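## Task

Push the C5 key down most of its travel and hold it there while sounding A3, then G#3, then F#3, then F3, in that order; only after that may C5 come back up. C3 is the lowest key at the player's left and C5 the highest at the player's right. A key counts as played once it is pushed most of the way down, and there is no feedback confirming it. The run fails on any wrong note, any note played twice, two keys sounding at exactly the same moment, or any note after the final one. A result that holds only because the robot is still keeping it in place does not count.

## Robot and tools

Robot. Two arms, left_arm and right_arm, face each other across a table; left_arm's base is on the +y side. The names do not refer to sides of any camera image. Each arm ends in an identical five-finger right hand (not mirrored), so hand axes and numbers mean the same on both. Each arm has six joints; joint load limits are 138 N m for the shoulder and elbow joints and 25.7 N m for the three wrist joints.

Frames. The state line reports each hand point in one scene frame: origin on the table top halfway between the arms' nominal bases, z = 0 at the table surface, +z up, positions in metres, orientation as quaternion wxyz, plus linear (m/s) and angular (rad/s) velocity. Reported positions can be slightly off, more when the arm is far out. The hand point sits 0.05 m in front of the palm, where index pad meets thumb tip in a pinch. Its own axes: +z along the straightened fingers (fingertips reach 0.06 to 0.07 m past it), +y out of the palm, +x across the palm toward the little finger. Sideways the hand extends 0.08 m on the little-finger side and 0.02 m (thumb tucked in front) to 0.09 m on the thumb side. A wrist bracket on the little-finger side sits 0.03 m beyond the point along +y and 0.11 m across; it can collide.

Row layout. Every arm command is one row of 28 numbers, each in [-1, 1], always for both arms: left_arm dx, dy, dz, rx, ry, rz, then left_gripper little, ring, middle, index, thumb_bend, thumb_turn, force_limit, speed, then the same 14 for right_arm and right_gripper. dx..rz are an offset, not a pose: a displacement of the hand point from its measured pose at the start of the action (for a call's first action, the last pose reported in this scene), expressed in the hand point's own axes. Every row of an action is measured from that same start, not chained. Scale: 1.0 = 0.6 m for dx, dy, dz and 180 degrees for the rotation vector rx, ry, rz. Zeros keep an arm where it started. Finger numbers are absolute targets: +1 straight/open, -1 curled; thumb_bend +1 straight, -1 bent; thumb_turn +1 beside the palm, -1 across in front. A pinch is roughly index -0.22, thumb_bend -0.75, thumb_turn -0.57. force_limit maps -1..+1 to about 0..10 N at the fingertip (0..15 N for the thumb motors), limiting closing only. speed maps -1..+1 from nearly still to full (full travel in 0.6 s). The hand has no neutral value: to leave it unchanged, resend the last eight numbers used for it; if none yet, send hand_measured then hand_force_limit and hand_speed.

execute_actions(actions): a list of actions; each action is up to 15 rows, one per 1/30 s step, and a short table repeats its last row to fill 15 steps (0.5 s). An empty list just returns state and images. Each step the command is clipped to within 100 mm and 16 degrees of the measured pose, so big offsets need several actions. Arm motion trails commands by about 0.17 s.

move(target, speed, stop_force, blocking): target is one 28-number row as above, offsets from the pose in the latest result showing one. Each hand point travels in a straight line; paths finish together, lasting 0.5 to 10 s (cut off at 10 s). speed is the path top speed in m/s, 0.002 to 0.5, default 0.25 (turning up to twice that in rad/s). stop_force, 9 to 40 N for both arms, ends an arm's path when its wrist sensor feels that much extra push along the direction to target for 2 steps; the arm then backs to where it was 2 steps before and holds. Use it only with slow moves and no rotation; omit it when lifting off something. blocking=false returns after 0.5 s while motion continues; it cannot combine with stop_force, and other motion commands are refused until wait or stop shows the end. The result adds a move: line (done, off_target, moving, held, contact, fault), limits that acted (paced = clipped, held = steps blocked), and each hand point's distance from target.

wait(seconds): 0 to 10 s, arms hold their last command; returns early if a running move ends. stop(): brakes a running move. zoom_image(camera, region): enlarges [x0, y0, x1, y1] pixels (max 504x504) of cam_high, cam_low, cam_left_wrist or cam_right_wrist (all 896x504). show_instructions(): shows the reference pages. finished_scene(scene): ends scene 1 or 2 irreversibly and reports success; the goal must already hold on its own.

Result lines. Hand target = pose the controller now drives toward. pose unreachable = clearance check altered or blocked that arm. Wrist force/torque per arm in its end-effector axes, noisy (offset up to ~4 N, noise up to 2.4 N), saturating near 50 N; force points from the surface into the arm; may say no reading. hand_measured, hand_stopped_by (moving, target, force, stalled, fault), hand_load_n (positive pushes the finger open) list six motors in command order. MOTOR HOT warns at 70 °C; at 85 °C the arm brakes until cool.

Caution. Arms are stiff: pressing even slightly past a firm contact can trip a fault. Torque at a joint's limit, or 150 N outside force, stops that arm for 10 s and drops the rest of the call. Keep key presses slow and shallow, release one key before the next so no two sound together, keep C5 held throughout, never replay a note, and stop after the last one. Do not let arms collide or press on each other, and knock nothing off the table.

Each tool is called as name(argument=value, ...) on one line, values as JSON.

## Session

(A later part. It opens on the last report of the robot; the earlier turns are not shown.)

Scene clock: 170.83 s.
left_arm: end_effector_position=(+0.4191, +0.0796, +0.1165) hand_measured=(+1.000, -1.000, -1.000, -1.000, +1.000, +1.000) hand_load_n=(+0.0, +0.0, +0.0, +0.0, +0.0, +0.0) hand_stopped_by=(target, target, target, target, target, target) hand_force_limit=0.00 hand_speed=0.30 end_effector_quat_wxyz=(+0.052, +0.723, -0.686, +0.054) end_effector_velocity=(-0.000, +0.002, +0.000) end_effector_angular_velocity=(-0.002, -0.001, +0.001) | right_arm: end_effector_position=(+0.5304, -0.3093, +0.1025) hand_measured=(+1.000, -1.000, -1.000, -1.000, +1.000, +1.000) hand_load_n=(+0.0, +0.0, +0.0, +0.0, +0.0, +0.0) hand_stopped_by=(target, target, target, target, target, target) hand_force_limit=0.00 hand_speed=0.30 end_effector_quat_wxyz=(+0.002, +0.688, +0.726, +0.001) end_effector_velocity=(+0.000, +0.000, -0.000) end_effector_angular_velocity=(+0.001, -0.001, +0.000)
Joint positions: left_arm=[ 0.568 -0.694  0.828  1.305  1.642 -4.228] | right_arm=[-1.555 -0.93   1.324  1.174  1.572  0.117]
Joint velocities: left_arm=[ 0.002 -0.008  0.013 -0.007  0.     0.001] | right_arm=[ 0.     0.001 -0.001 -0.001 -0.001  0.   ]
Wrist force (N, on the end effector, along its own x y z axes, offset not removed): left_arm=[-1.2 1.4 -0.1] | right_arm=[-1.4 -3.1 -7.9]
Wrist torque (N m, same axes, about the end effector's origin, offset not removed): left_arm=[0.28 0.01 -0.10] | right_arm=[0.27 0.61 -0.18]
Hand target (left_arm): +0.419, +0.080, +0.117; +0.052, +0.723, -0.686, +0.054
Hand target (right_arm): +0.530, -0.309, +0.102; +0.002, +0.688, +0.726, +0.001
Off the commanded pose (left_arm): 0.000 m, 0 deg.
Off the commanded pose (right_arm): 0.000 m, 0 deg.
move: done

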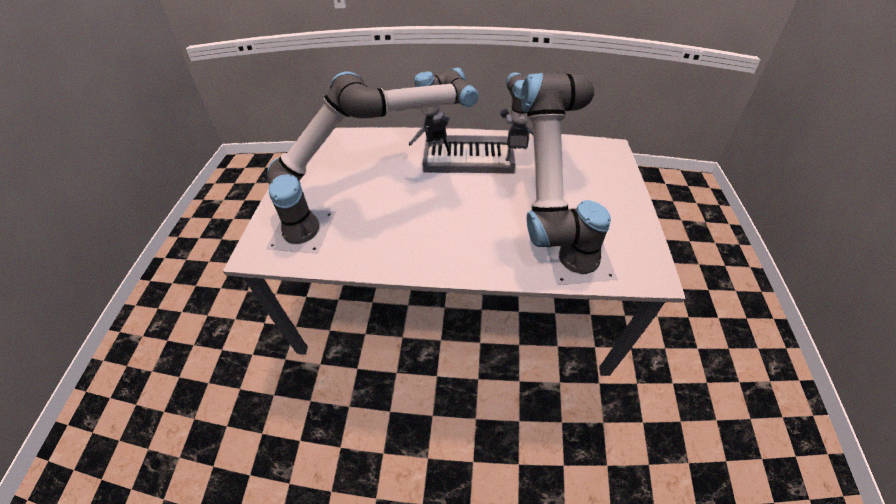

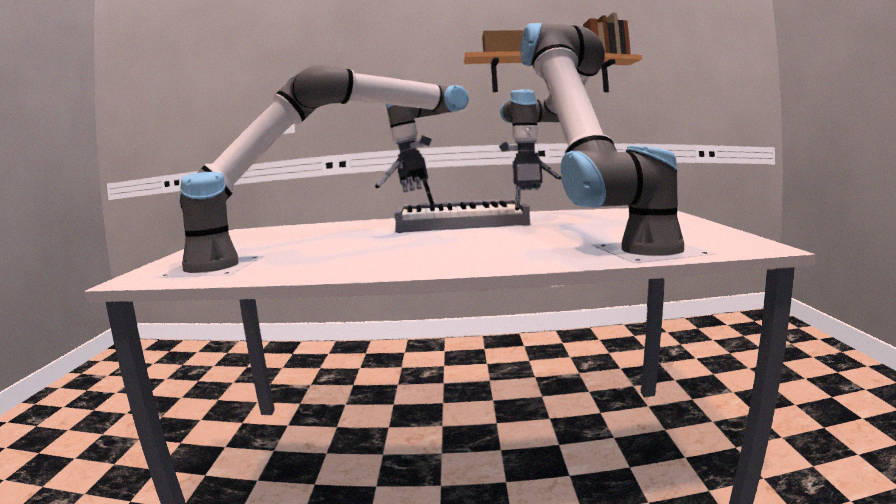

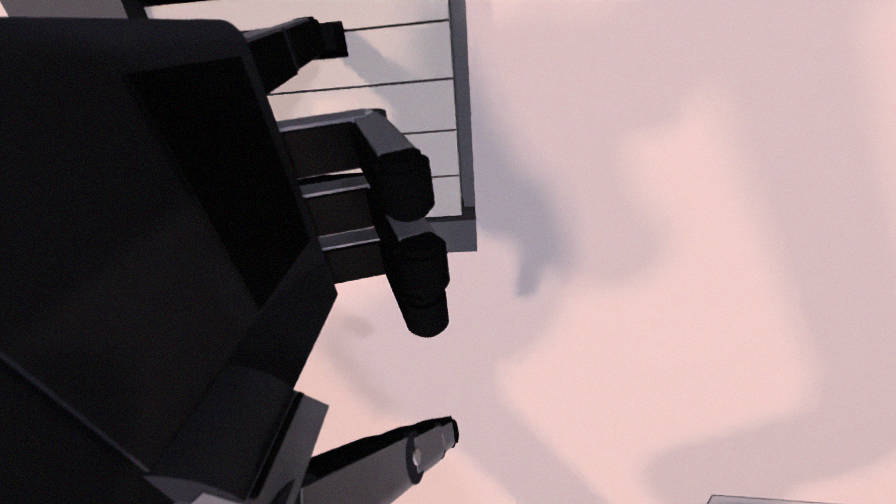

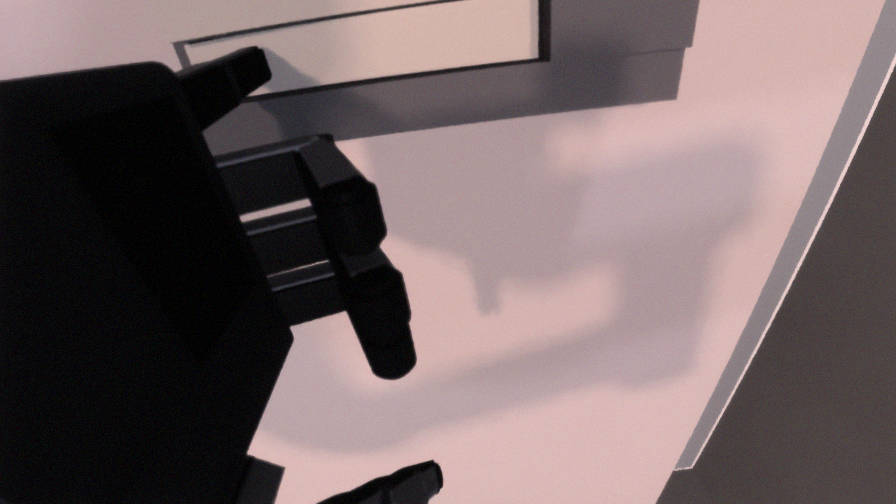

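Same alignment as G#3. Press F#3.

move(target=[-0.005,-0.001,0.033,0,0,0,1,-1,-1,-1,1,1,0,0.3,0,0,0,0,0,0,1,-1,-1,-1,1,1,0,0.3], speed=0.005, stop_force=9)

Scene clock: 179.17 s.
left_arm: end_effector_position=(+0.4194, +0.0798, +0.1041) hand_measured=(+1.000, -1.000, -1.000, -1.000, +1.000, +1.000) hand_load_n=(-1.5, +0.0, +0.0, +0.0, +0.0, +0.0) hand_stopped_by=(target, target, target, target, target, target) hand_force_limit=0.00 hand_speed=0.30 end_effector_quat_wxyz=(+0.052, +0.723, -0.686, +0.054) end_effector_velocity=(-0.001, +0.000, +0.001) end_effector_angular_velocity=(+0.003, +0.002, -0.002) | right_arm: end_effector_position=(+0.5304, -0.3093, +0.1025) hand_measured=(+1.000, -1.000, -1.000, -1.000, +1.000, +1.000) hand_load_n=(+0.0, +0.0, +0.0, +0.0, +0.0, +0.0) hand_stopped_by=(target, target, target, target, target, target) hand_force_limit=0.00 hand_speed=0.30 end_effector_quat_wxyz=(+0.002, +0.688, +0.726, +0.001) end_effector_velocity=(-0.000, -0.000, +0.000) end_effector_angular_velocity=(-0.001, -0.000, +0.000)
Joint positions: left_arm=[ 0.568 -0.687  0.849  1.278  1.643 -4.228] | right_arm=[-1.555 -0.93   1.324  1.174  1.572  0.117]
Joint velocities: left_arm=[-0.001  0.001 -0.003  0.005  0.     0.001] | right_arm=[ 0.    -0.    -0.     0.001  0.001  0.   ]
Wrist force (N, on the end effector, along its own x y z axes, offset not removed): left_arm=[-0.2 3.4 -12.6] | right_arm=[-0.3 -1.3 -5.8]
Wrist torque (N m, same axes, about the end effector's origin, offset not removed): left_arm=[1.02 1.00 0.04] | right_arm=[0.44 0.62 0.03]
Hand target (left_arm): +0.419, +0.080, +0.105; +0.052, +0.723, -0.686, +0.054
Hand target (right_arm): +0.530, -0.309, +0.102; +0.002, +0.688, +0.726, +0.001
Off the commanded pose (left_arm): 0.008 m, 0 deg.
Off the commanded pose (right_arm): 0.000 m, 0 deg.
move: contact (left_arm)

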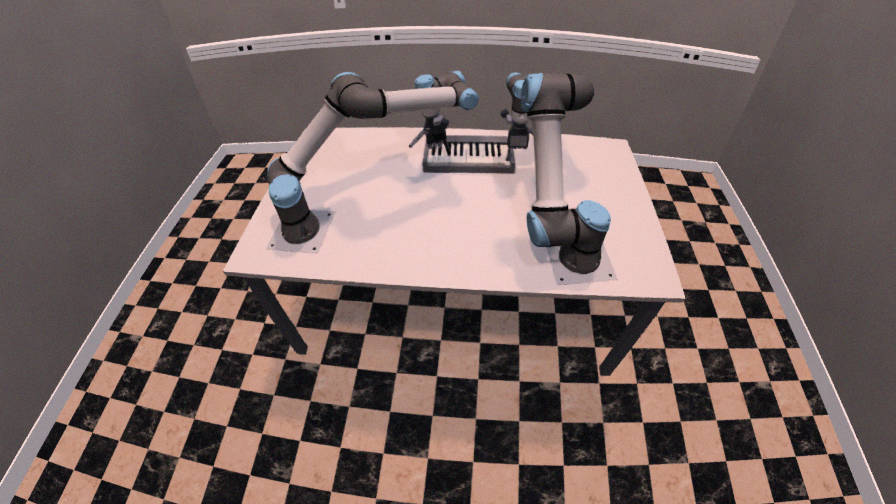

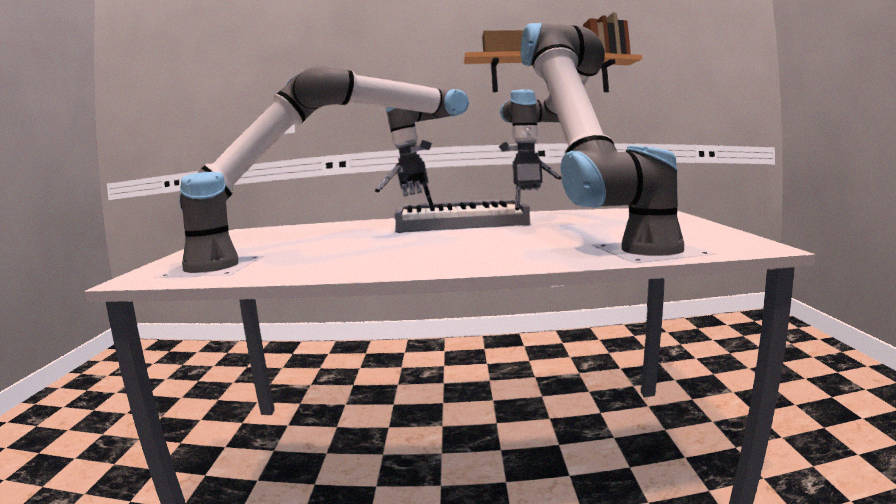

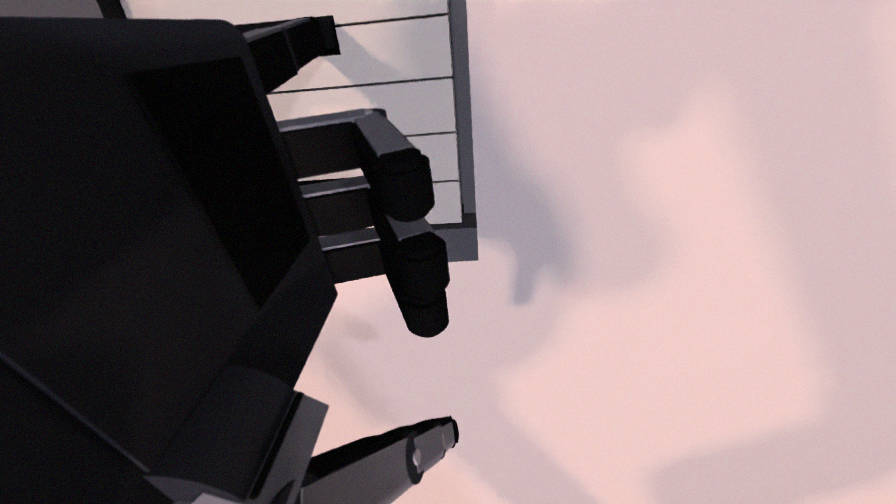

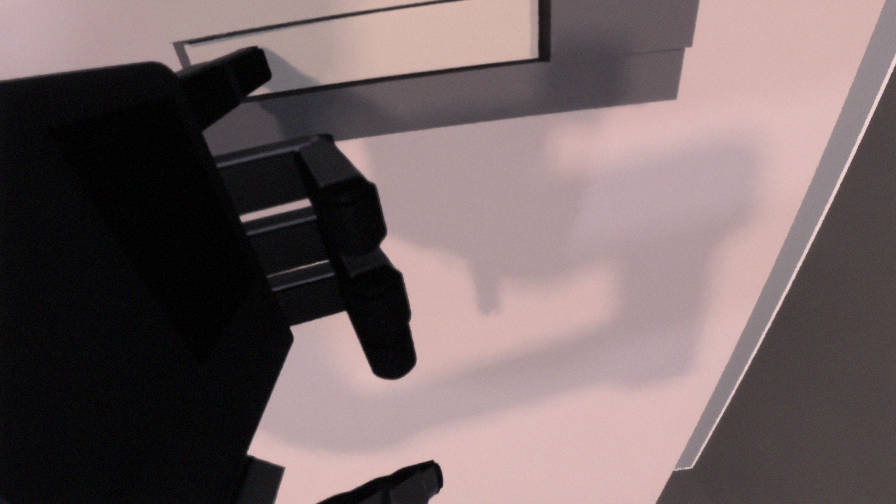

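move(target=[0.0032,0,-0.021,0,0,0,1,-1,-1,-1,1,1,0,0.3,0,0,0,0,0,0,1,-1,-1,-1,1,1,0,0.3], speed=0.05)

move(target=[-0.0129,0.0603,-0.002,0,0,0,1,-1,-1,-1,1,1,0,0.3,0,0,0,0,0,0,1,-1,-1,-1,1,1,0,0.3], speed=0.07)

move(target=[-0.0033,0,0.022,0,0,0,1,-1,-1,-1,1,1,0,0.3,0,0,0,0,0,0,1,-1,-1,-1,1,1,0,0.3], speed=0.04)

zoom_image(camera="cam_left_wrist", region=[200,0,440,140])

Scene clock: 195.77 s.
left_arm: end_effector_position=(+0.4194, +0.0798, +0.1165) hand_measured=(+1.000, -1.000, -1.000, -1.000, +1.000, +1.000) hand_load_n=(+0.0, +0.0, +0.0, +0.0, +0.0, +0.0) hand_stopped_by=(target, target, target, target, target, target) hand_force_limit=0.00 hand_speed=0.30 end_effector_quat_wxyz=(+0.052, +0.723, -0.686, +0.054) end_effector_velocity=(+0.001, +0.000, +0.004) end_effector_angular_velocity=(-0.001, -0.000, +0.002) | right_arm: end_effector_position=(+0.5304, -0.3093, +0.1025) hand_measured=(+1.000, -1.000, -1.000, -1.000, +1.000, +1.000) hand_load_n=(+0.0, +0.0, +0.0, +0.0, +0.0, +0.0) hand_stopped_by=(target, target, target, target, target, target) hand_force_limit=0.00 hand_speed=0.30 end_effector_quat_wxyz=(+0.002, +0.688, +0.726, +0.001) end_effector_velocity=(-0.000, +0.000, -0.000) end_effector_angular_velocity=(+0.001, +0.001, +0.001)
Joint positions: left_arm=[ 0.568 -0.693  0.828  1.305  1.643 -4.228] | right_arm=[-1.555 -0.93   1.324  1.174  1.572  0.117]
Joint velocities: left_arm=[ 0.001 -0.002 -0.006  0.007 -0.    -0.001] | right_arm=[ 0.     0.    -0.     0.    -0.001 -0.   ]
Wrist force (N, on the end effector, along its own x y z axes, offset not removed): left_arm=[-0.8 0.0 -1.1] | right_arm=[1.2 1.4 -8.9]
Wrist torque (N m, same axes, about the end effector's origin, offset not removed): left_arm=[0.05 0.11 -0.22] | right_arm=[1.22 0.63 0.08]
Hand target (left_arm): +0.419, +0.080, +0.117; +0.052, +0.723, -0.686, +0.054
Hand target (right_arm): +0.530, -0.309, +0.102; +0.002, +0.688, +0.726, +0.001
Off the commanded pose (left_arm): 0.000 m, 0 deg.
Off the commanded pose (right_arm): 0.000 m, 0 deg.
move: done

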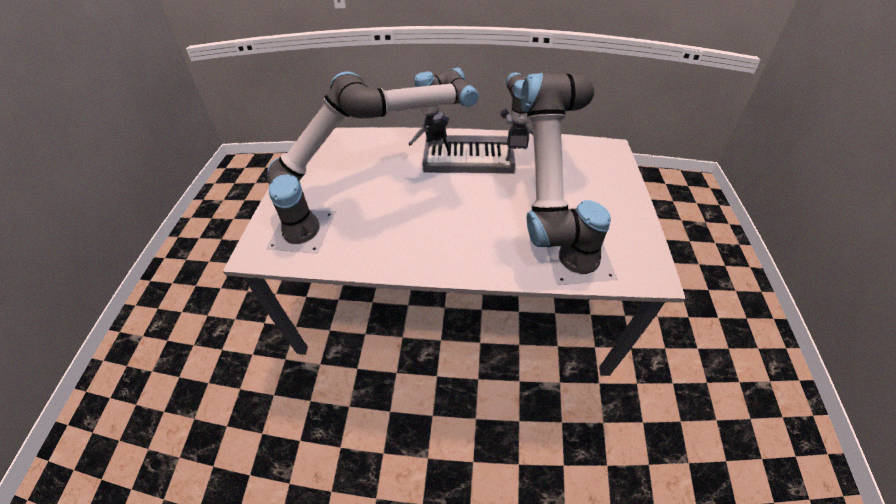

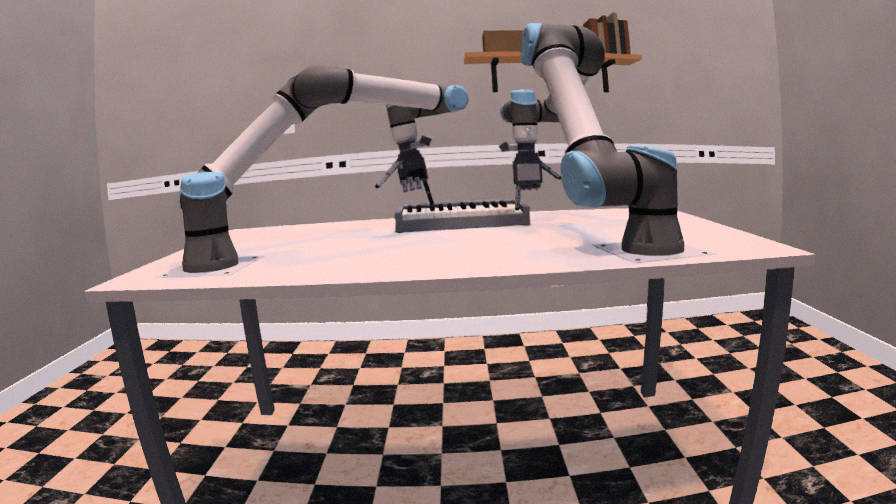

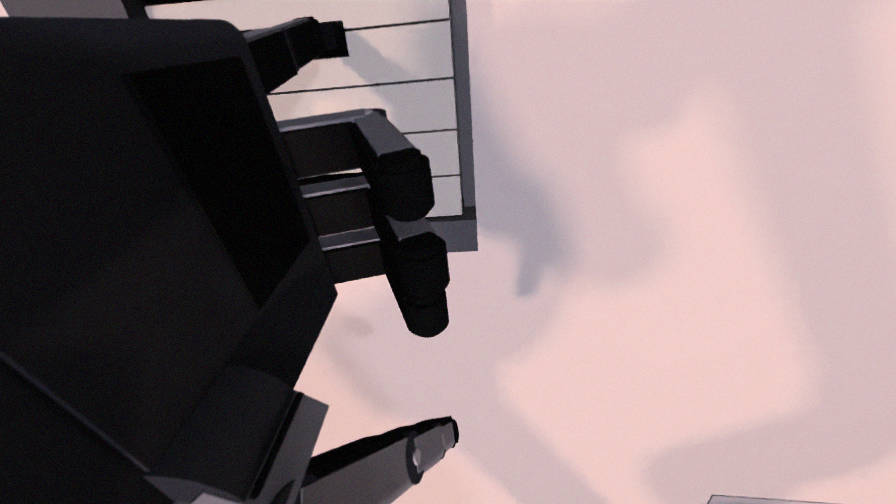

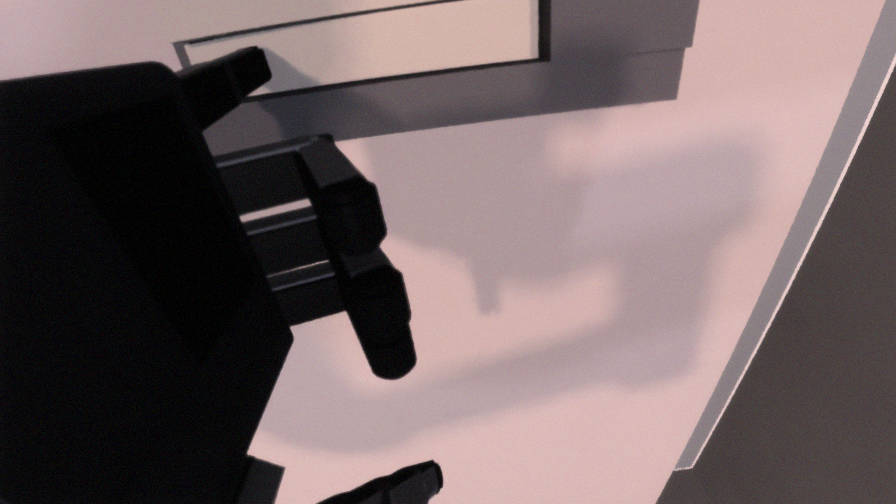

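Scene clock: 196.77 s.
left_arm: end_effector_position=(+0.3833, +0.0856, +0.1166) hand_measured=(+1.000, -1.000, -1.000, -1.000, +1.000, +1.000) hand_load_n=(+0.0, +0.0, +0.0, +0.0, +0.0, +0.0) hand_stopped_by=(target, target, target, target, target, target) hand_force_limit=0.00 hand_speed=0.30 end_effector_quat_wxyz=(+0.052, +0.723, -0.686, +0.053) end_effector_velocity=(-0.003, +0.000, +0.000) end_effector_angular_velocity=(-0.001, -0.001, +0.000) | right_arm: end_effector_position=(+0.5304, -0.3093, +0.1025) hand_measured=(+1.000, -1.000, -1.000, -1.000, +1.000, +1.000) hand_load_n=(+0.0, +0.0, +0.0, +0.0, +0.0, +0.0) hand_stopped_by=(target, target, target, target, target, target) hand_force_limit=0.00 hand_speed=0.30 end_effector_quat_wxyz=(+0.002, +0.688, +0.726, +0.001) end_effector_velocity=(+0.000, +0.000, +0.000) end_effector_angular_velocity=(+0.001, -0.001, -0.000)
Joint positions: left_arm=[ 0.521 -0.78   0.984  1.232  1.636 -4.275] | right_arm=[-1.555 -0.93   1.324  1.174  1.572  0.117]
Joint velocities: left_arm=[-0.005 -0.008  0.013 -0.007 -0.001 -0.005] | right_arm=[-0.    -0.    -0.001 -0.001 -0.001 -0.   ]
Wrist force (N, on the end effector, along its own x y z axes, offset not removed): left_arm=[-0.2 1.0 0.8] | right_arm=[-0.6 -2.7 -8.8]
Wrist torque (N m, same axes, about the end effector's origin, offset not removed): left_arm=[0.12 -0.07 -0.17] | right_arm=[0.39 0.64 -0.10]
Hand target (left_arm): +0.383, +0.086, +0.117; +0.052, +0.723, -0.686, +0.054
Hand target (right_arm): +0.530, -0.309, +0.102; +0.002, +0.688, +0.726, +0.001
Off the commanded pose (left_arm): 0.000 m, 0 deg.
Off the commanded pose (right_arm): 0.000 m, 0 deg.
move: done

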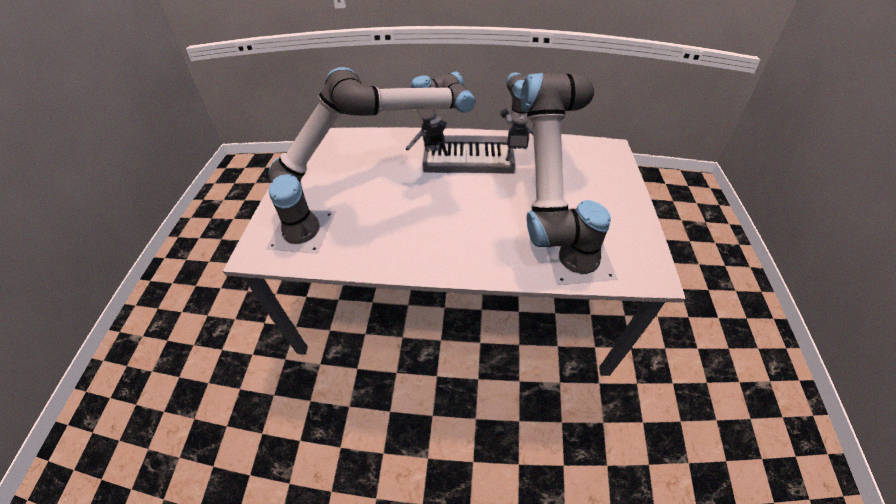

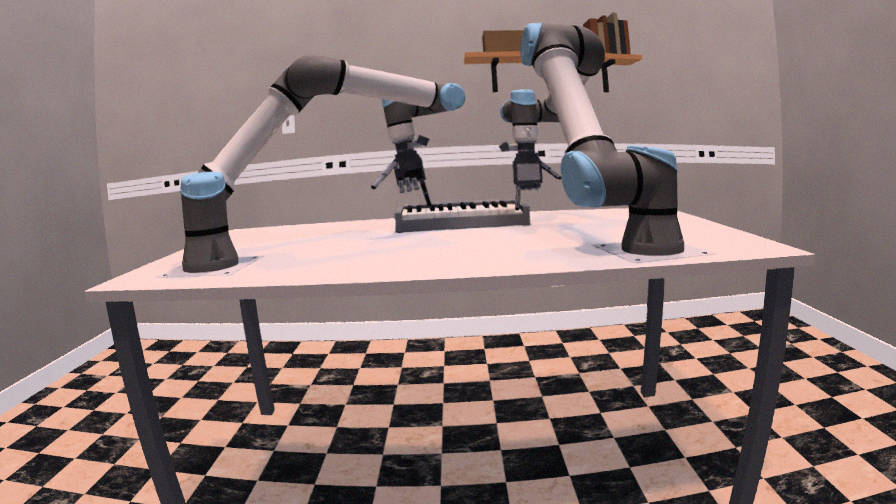

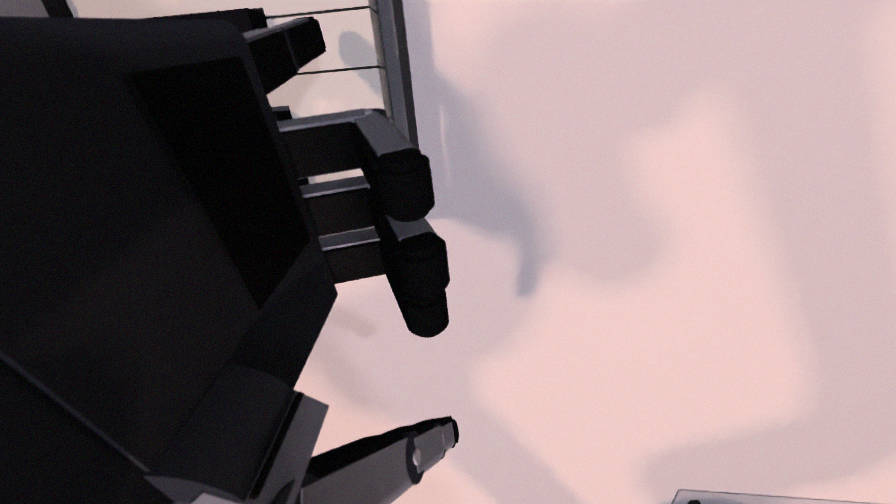

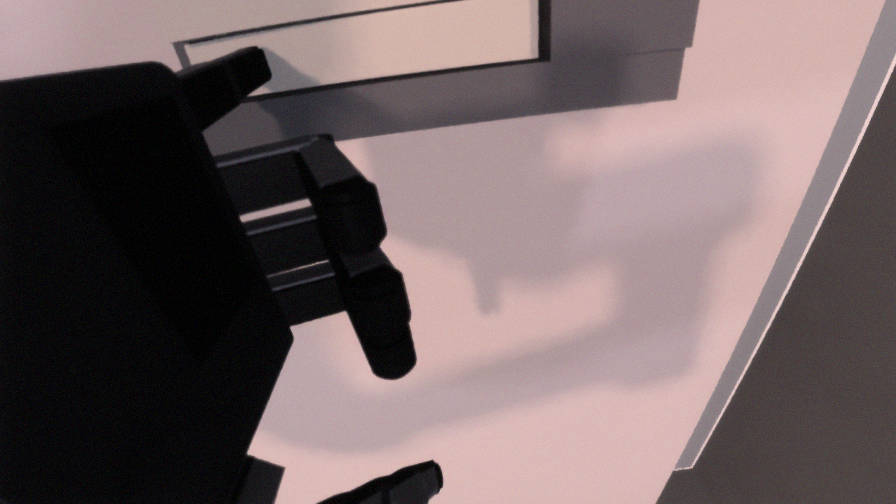

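Scene clock: 197.60 s.
left_arm: end_effector_position=(+0.3832, +0.0856, +0.1036) hand_measured=(+1.000, -1.000, -1.000, -1.000, +1.000, +1.000) hand_load_n=(+0.0, +0.0, +0.0, +0.0, +0.0, +0.0) hand_stopped_by=(target, target, target, target, target, target) hand_force_limit=0.00 hand_speed=0.30 end_effector_quat_wxyz=(+0.052, +0.723, -0.686, +0.053) end_effector_velocity=(+0.000, +0.000, -0.002) end_effector_angular_velocity=(-0.000, -0.000, +0.001) | right_arm: end_effector_position=(+0.5304, -0.3093, +0.1025) hand_measured=(+1.000, -1.000, -1.000, -1.000, +1.000, +1.000) hand_load_n=(+0.0, +0.0, +0.0, +0.0, +0.0, +0.0) hand_stopped_by=(target, target, target, target, target, target) hand_force_limit=0.00 hand_speed=0.30 end_effector_quat_wxyz=(+0.002, +0.688, +0.726, +0.001) end_effector_velocity=(-0.000, +0.000, -0.000) end_effector_angular_velocity=(-0.000, -0.001, -0.000)
Joint positions: left_arm=[ 0.521 -0.772  1.004  1.205  1.636 -4.275] | right_arm=[-1.555 -0.93   1.324  1.174  1.572  0.117]
Joint velocities: left_arm=[ 0.     0.001  0.004 -0.006 -0.    -0.001] | right_arm=[ 0.    -0.     0.    -0.001  0.     0.001]
Wrist force (N, on the end effector, along its own x y z axes, offset not removed): left_arm=[-1.0 2.4 1.3] | right_arm=[0.8 0.2 -11.0]
Wrist torque (N m, same axes, about the end effector's origin, offset not removed): left_arm=[0.25 0.07 -0.07] | right_arm=[0.84 0.59 0.13]
Hand target (left_arm): +0.383, +0.086, +0.103; +0.052, +0.723, -0.686, +0.053
Hand target (right_arm): +0.530, -0.309, +0.102; +0.002, +0.688, +0.726, +0.001
Off the commanded pose (left_arm): 0.000 m, 0 deg.
Off the commanded pose (right_arm): 0.000 m, 0 deg.
move: done

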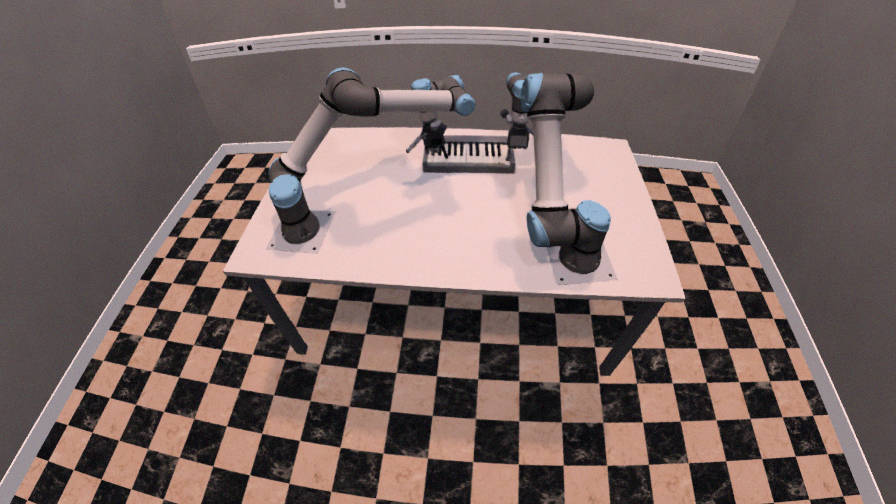

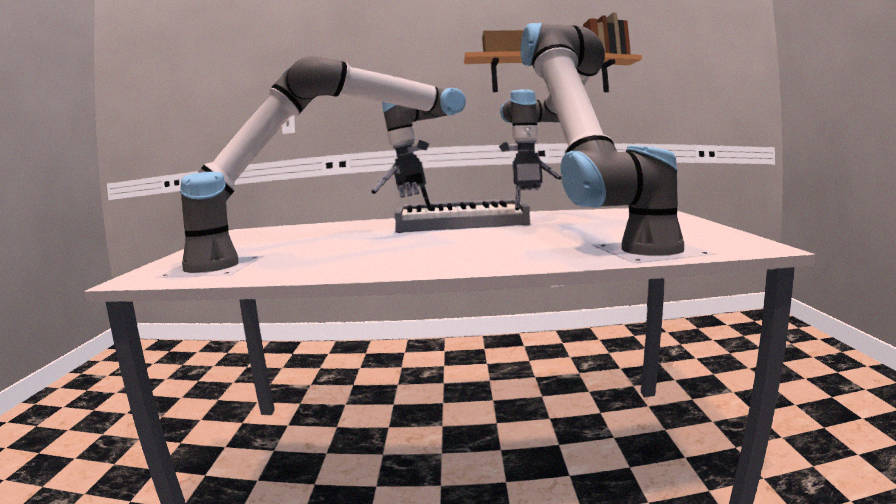

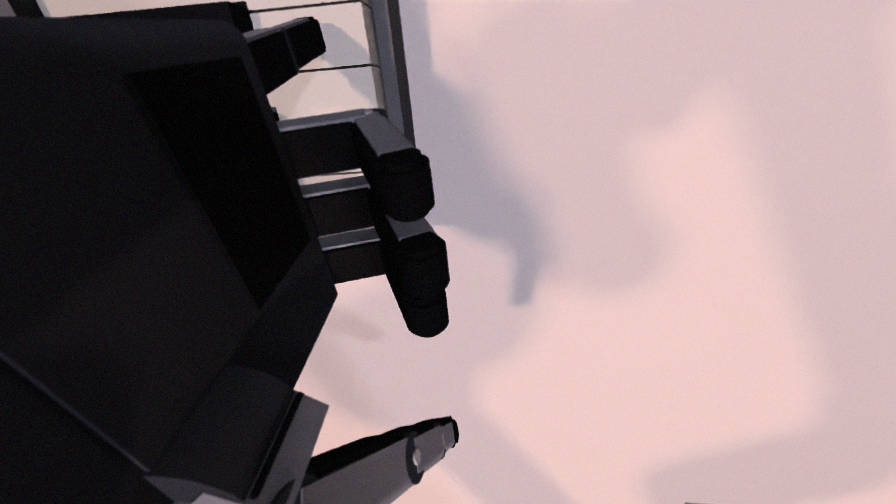

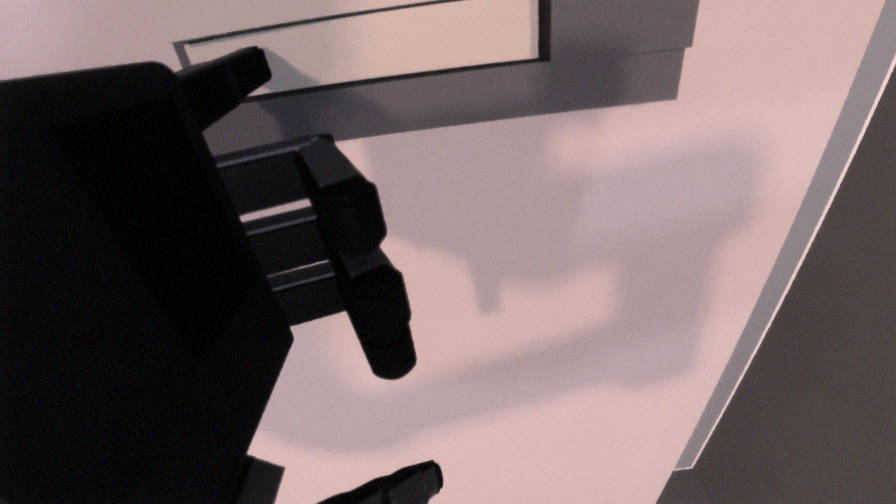

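Region (200, 0, 440, 140) of cam_left_wrist's 896x504 image, scaled by 2.100, with more detail than that image has; it fills the top 294 rows of this view, and the rest is white.

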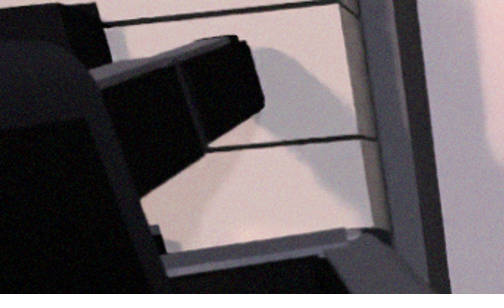

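Well centred on F3. Press.

move(target=[-0.0055,0,0.036,0,0,0,1,-1,-1,-1,1,1,0,0.3,0,0,0,0,0,0,1,-1,-1,-1,1,1,0,0.3], speed=0.005, stop_force=9)

Scene clock: 209.33 s.
left_arm: end_effector_position=(+0.3831, +0.0857, +0.0897) hand_measured=(+1.000, -1.000, -1.000, -1.000, +1.000, +1.000) hand_load_n=(-1.0, +0.0, +0.0, +0.0, +0.0, +0.0) hand_stopped_by=(target, target, target, target, target, target) hand_force_limit=0.00 hand_speed=0.30 end_effector_quat_wxyz=(+0.052, +0.723, -0.686, +0.053) end_effector_velocity=(-0.000, +0.001, +0.001) end_effector_angular_velocity=(+0.003, +0.002, +0.000) | right_arm: end_effector_position=(+0.5304, -0.3093, +0.1025) hand_measured=(+1.000, -1.000, -1.000, -1.000, +1.000, +1.000) hand_load_n=(+0.0, +0.0, +0.0, +0.0, +0.0, +0.0) hand_stopped_by=(target, target, target, target, target, target) hand_force_limit=0.00 hand_speed=0.30 end_effector_quat_wxyz=(+0.002, +0.688, +0.726, +0.001) end_effector_velocity=(+0.000, -0.000, -0.000) end_effector_angular_velocity=(+0.001, -0.000, -0.000)
Joint positions: left_arm=[ 0.521 -0.763  1.024  1.176  1.636 -4.275] | right_arm=[-1.555 -0.93   1.324  1.174  1.572  0.117]
Joint velocities: left_arm=[ 0.    -0.    -0.002  0.005  0.     0.   ] | right_arm=[-0.     0.    -0.    -0.001 -0.    -0.   ]
Wrist force (N, on the end effector, along its own x y z axes, offset not removed): left_arm=[-0.5 2.3 -12.9] | right_arm=[0.1 -1.3 -9.1]
Wrist torque (N m, same axes, about the end effector's origin, offset not removed): left_arm=[1.03 1.20 -0.06] | right_arm=[0.60 0.44 0.08]
Hand target (left_arm): +0.383, +0.086, +0.090; +0.052, +0.723, -0.686, +0.054
Hand target (right_arm): +0.530, -0.309, +0.102; +0.002, +0.688, +0.726, +0.001
Off the commanded pose (left_arm): 0.008 m, 0 deg.
Off the commanded pose (right_arm): 0.000 m, 0 deg.
move: contact (left_arm)

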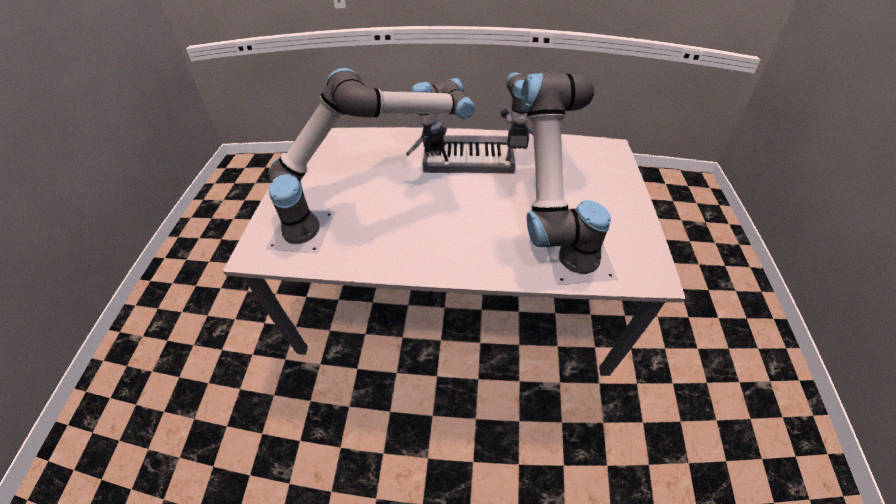

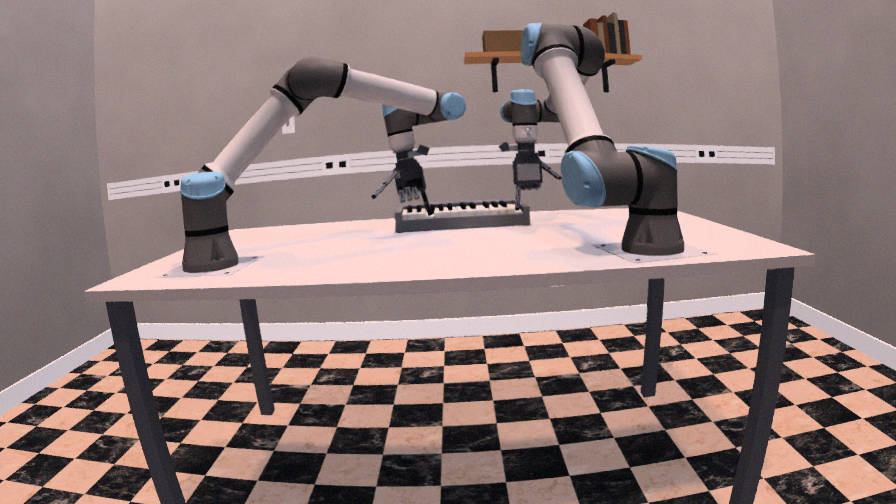

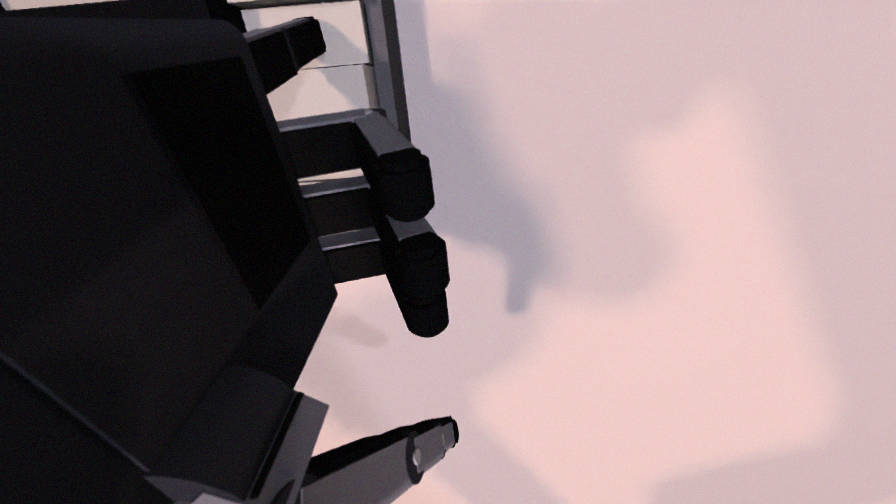

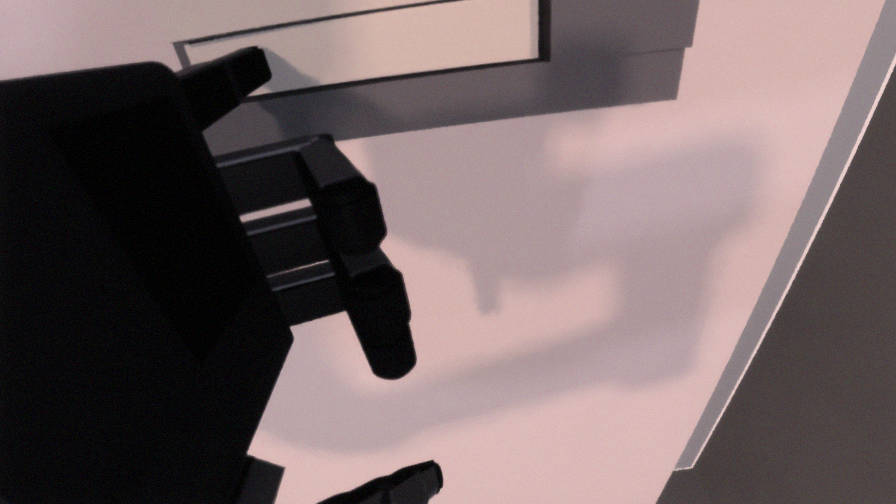

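move(target=[0.009,0,-0.06,0,0,0,1,-1,-1,-1,1,1,0,0.3,0,0,-0.06,0,0,0,1,-1,-1,-1,1,1,0,0.3], speed=0.06)

finished_scene(scene=2)

Scene clock: 214.57 s.
left_arm: end_effector_position=(+0.3832, +0.0857, +0.1258) hand_measured=(+1.000, -1.000, -1.000, -1.000, +1.000, +1.000) hand_load_n=(+0.0, +0.0, +0.0, +0.0, +0.0, +0.0) hand_stopped_by=(target, target, target, target, target, target) hand_force_limit=0.00 hand_speed=0.30 end_effector_quat_wxyz=(+0.052, +0.723, -0.686, +0.053) end_effector_velocity=(+0.000, -0.000, +0.002) end_effector_angular_velocity=(+0.000, +0.000, +0.002) | right_arm: end_effector_position=(+0.5303, -0.3093, +0.1382) hand_measured=(+1.000, -1.000, -1.000, -1.000, +1.000, +1.000) hand_load_n=(+0.0, +0.0, +0.0, +0.0, +0.0, +0.0) hand_stopped_by=(target, target, target, target, target, target) hand_force_limit=0.00 hand_speed=0.30 end_effector_quat_wxyz=(+0.002, +0.688, +0.726, +0.001) end_effector_velocity=(+0.000, +0.000, +0.002) end_effector_angular_velocity=(+0.001, +0.000, -0.000)
Joint positions: left_arm=[ 0.521 -0.785  0.969  1.252  1.636 -4.274] | right_arm=[-1.555 -0.961  1.278  1.25   1.572  0.117]
Joint velocities: left_arm=[ 0.    -0.001 -0.005  0.006  0.    -0.002] | right_arm=[-0.    -0.002 -0.004  0.005 -0.001  0.   ]
Wrist force (N, on the end effector, along its own x y z axes, offset not removed): left_arm=[-1.3 1.6 0.4] | right_arm=[-1.2 1.3 -0.1]
Wrist torque (N m, same axes, about the end effector's origin, offset not removed): left_arm=[0.20 0.12 -0.11] | right_arm=[0.08 0.32 0.03]
Hand target (left_arm): +0.383, +0.086, +0.126; +0.052, +0.723, -0.686, +0.053
Hand target (right_arm): +0.530, -0.309, +0.138; +0.002, +0.688, +0.726, +0.001
Off the commanded pose (left_arm): 0.000 m, 0 deg.
Off the commanded pose (right_arm): 0.000 m, 0 deg.
move: done

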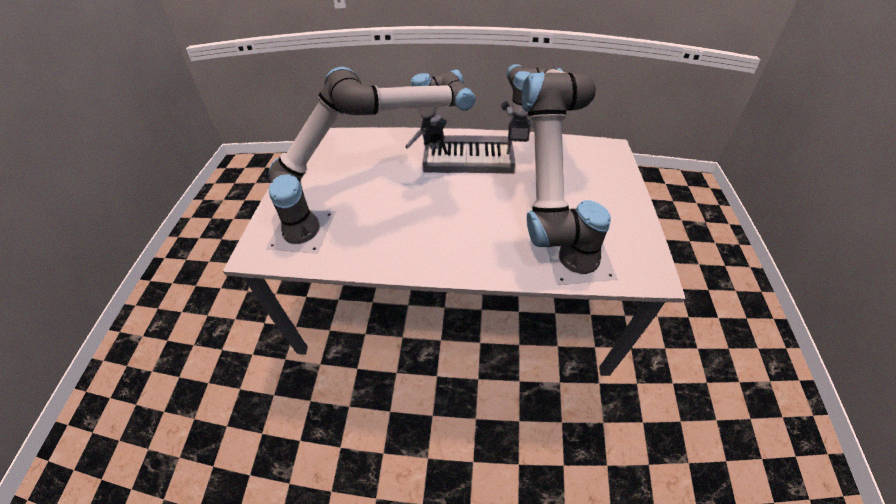

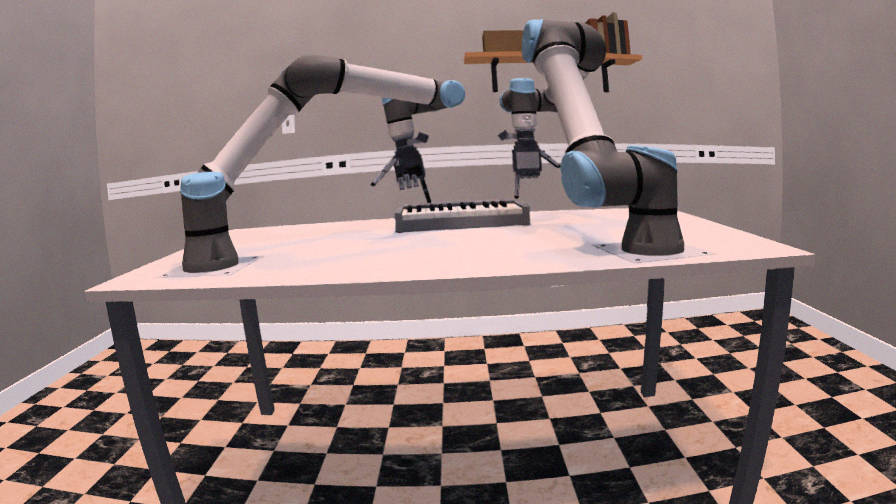

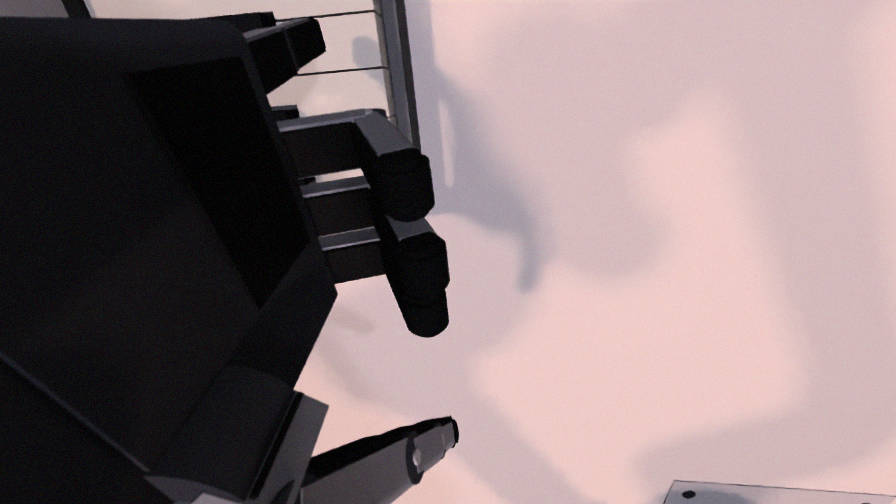

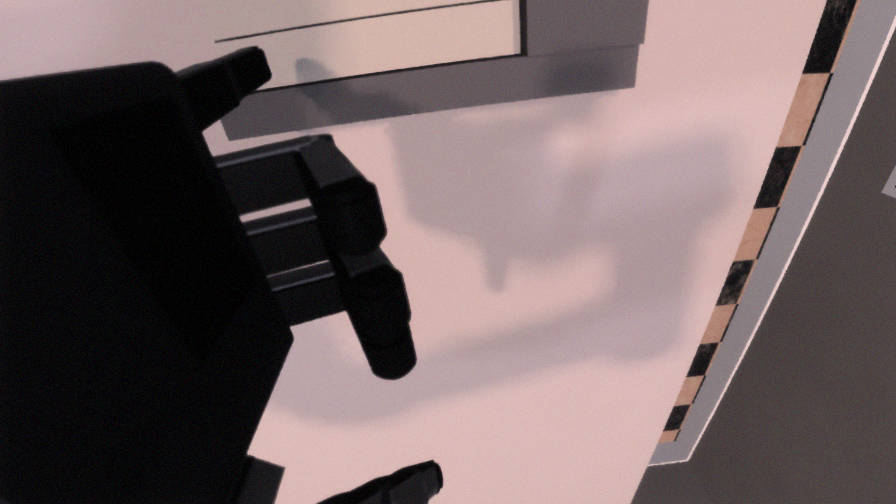

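The scene is finished: the task was done.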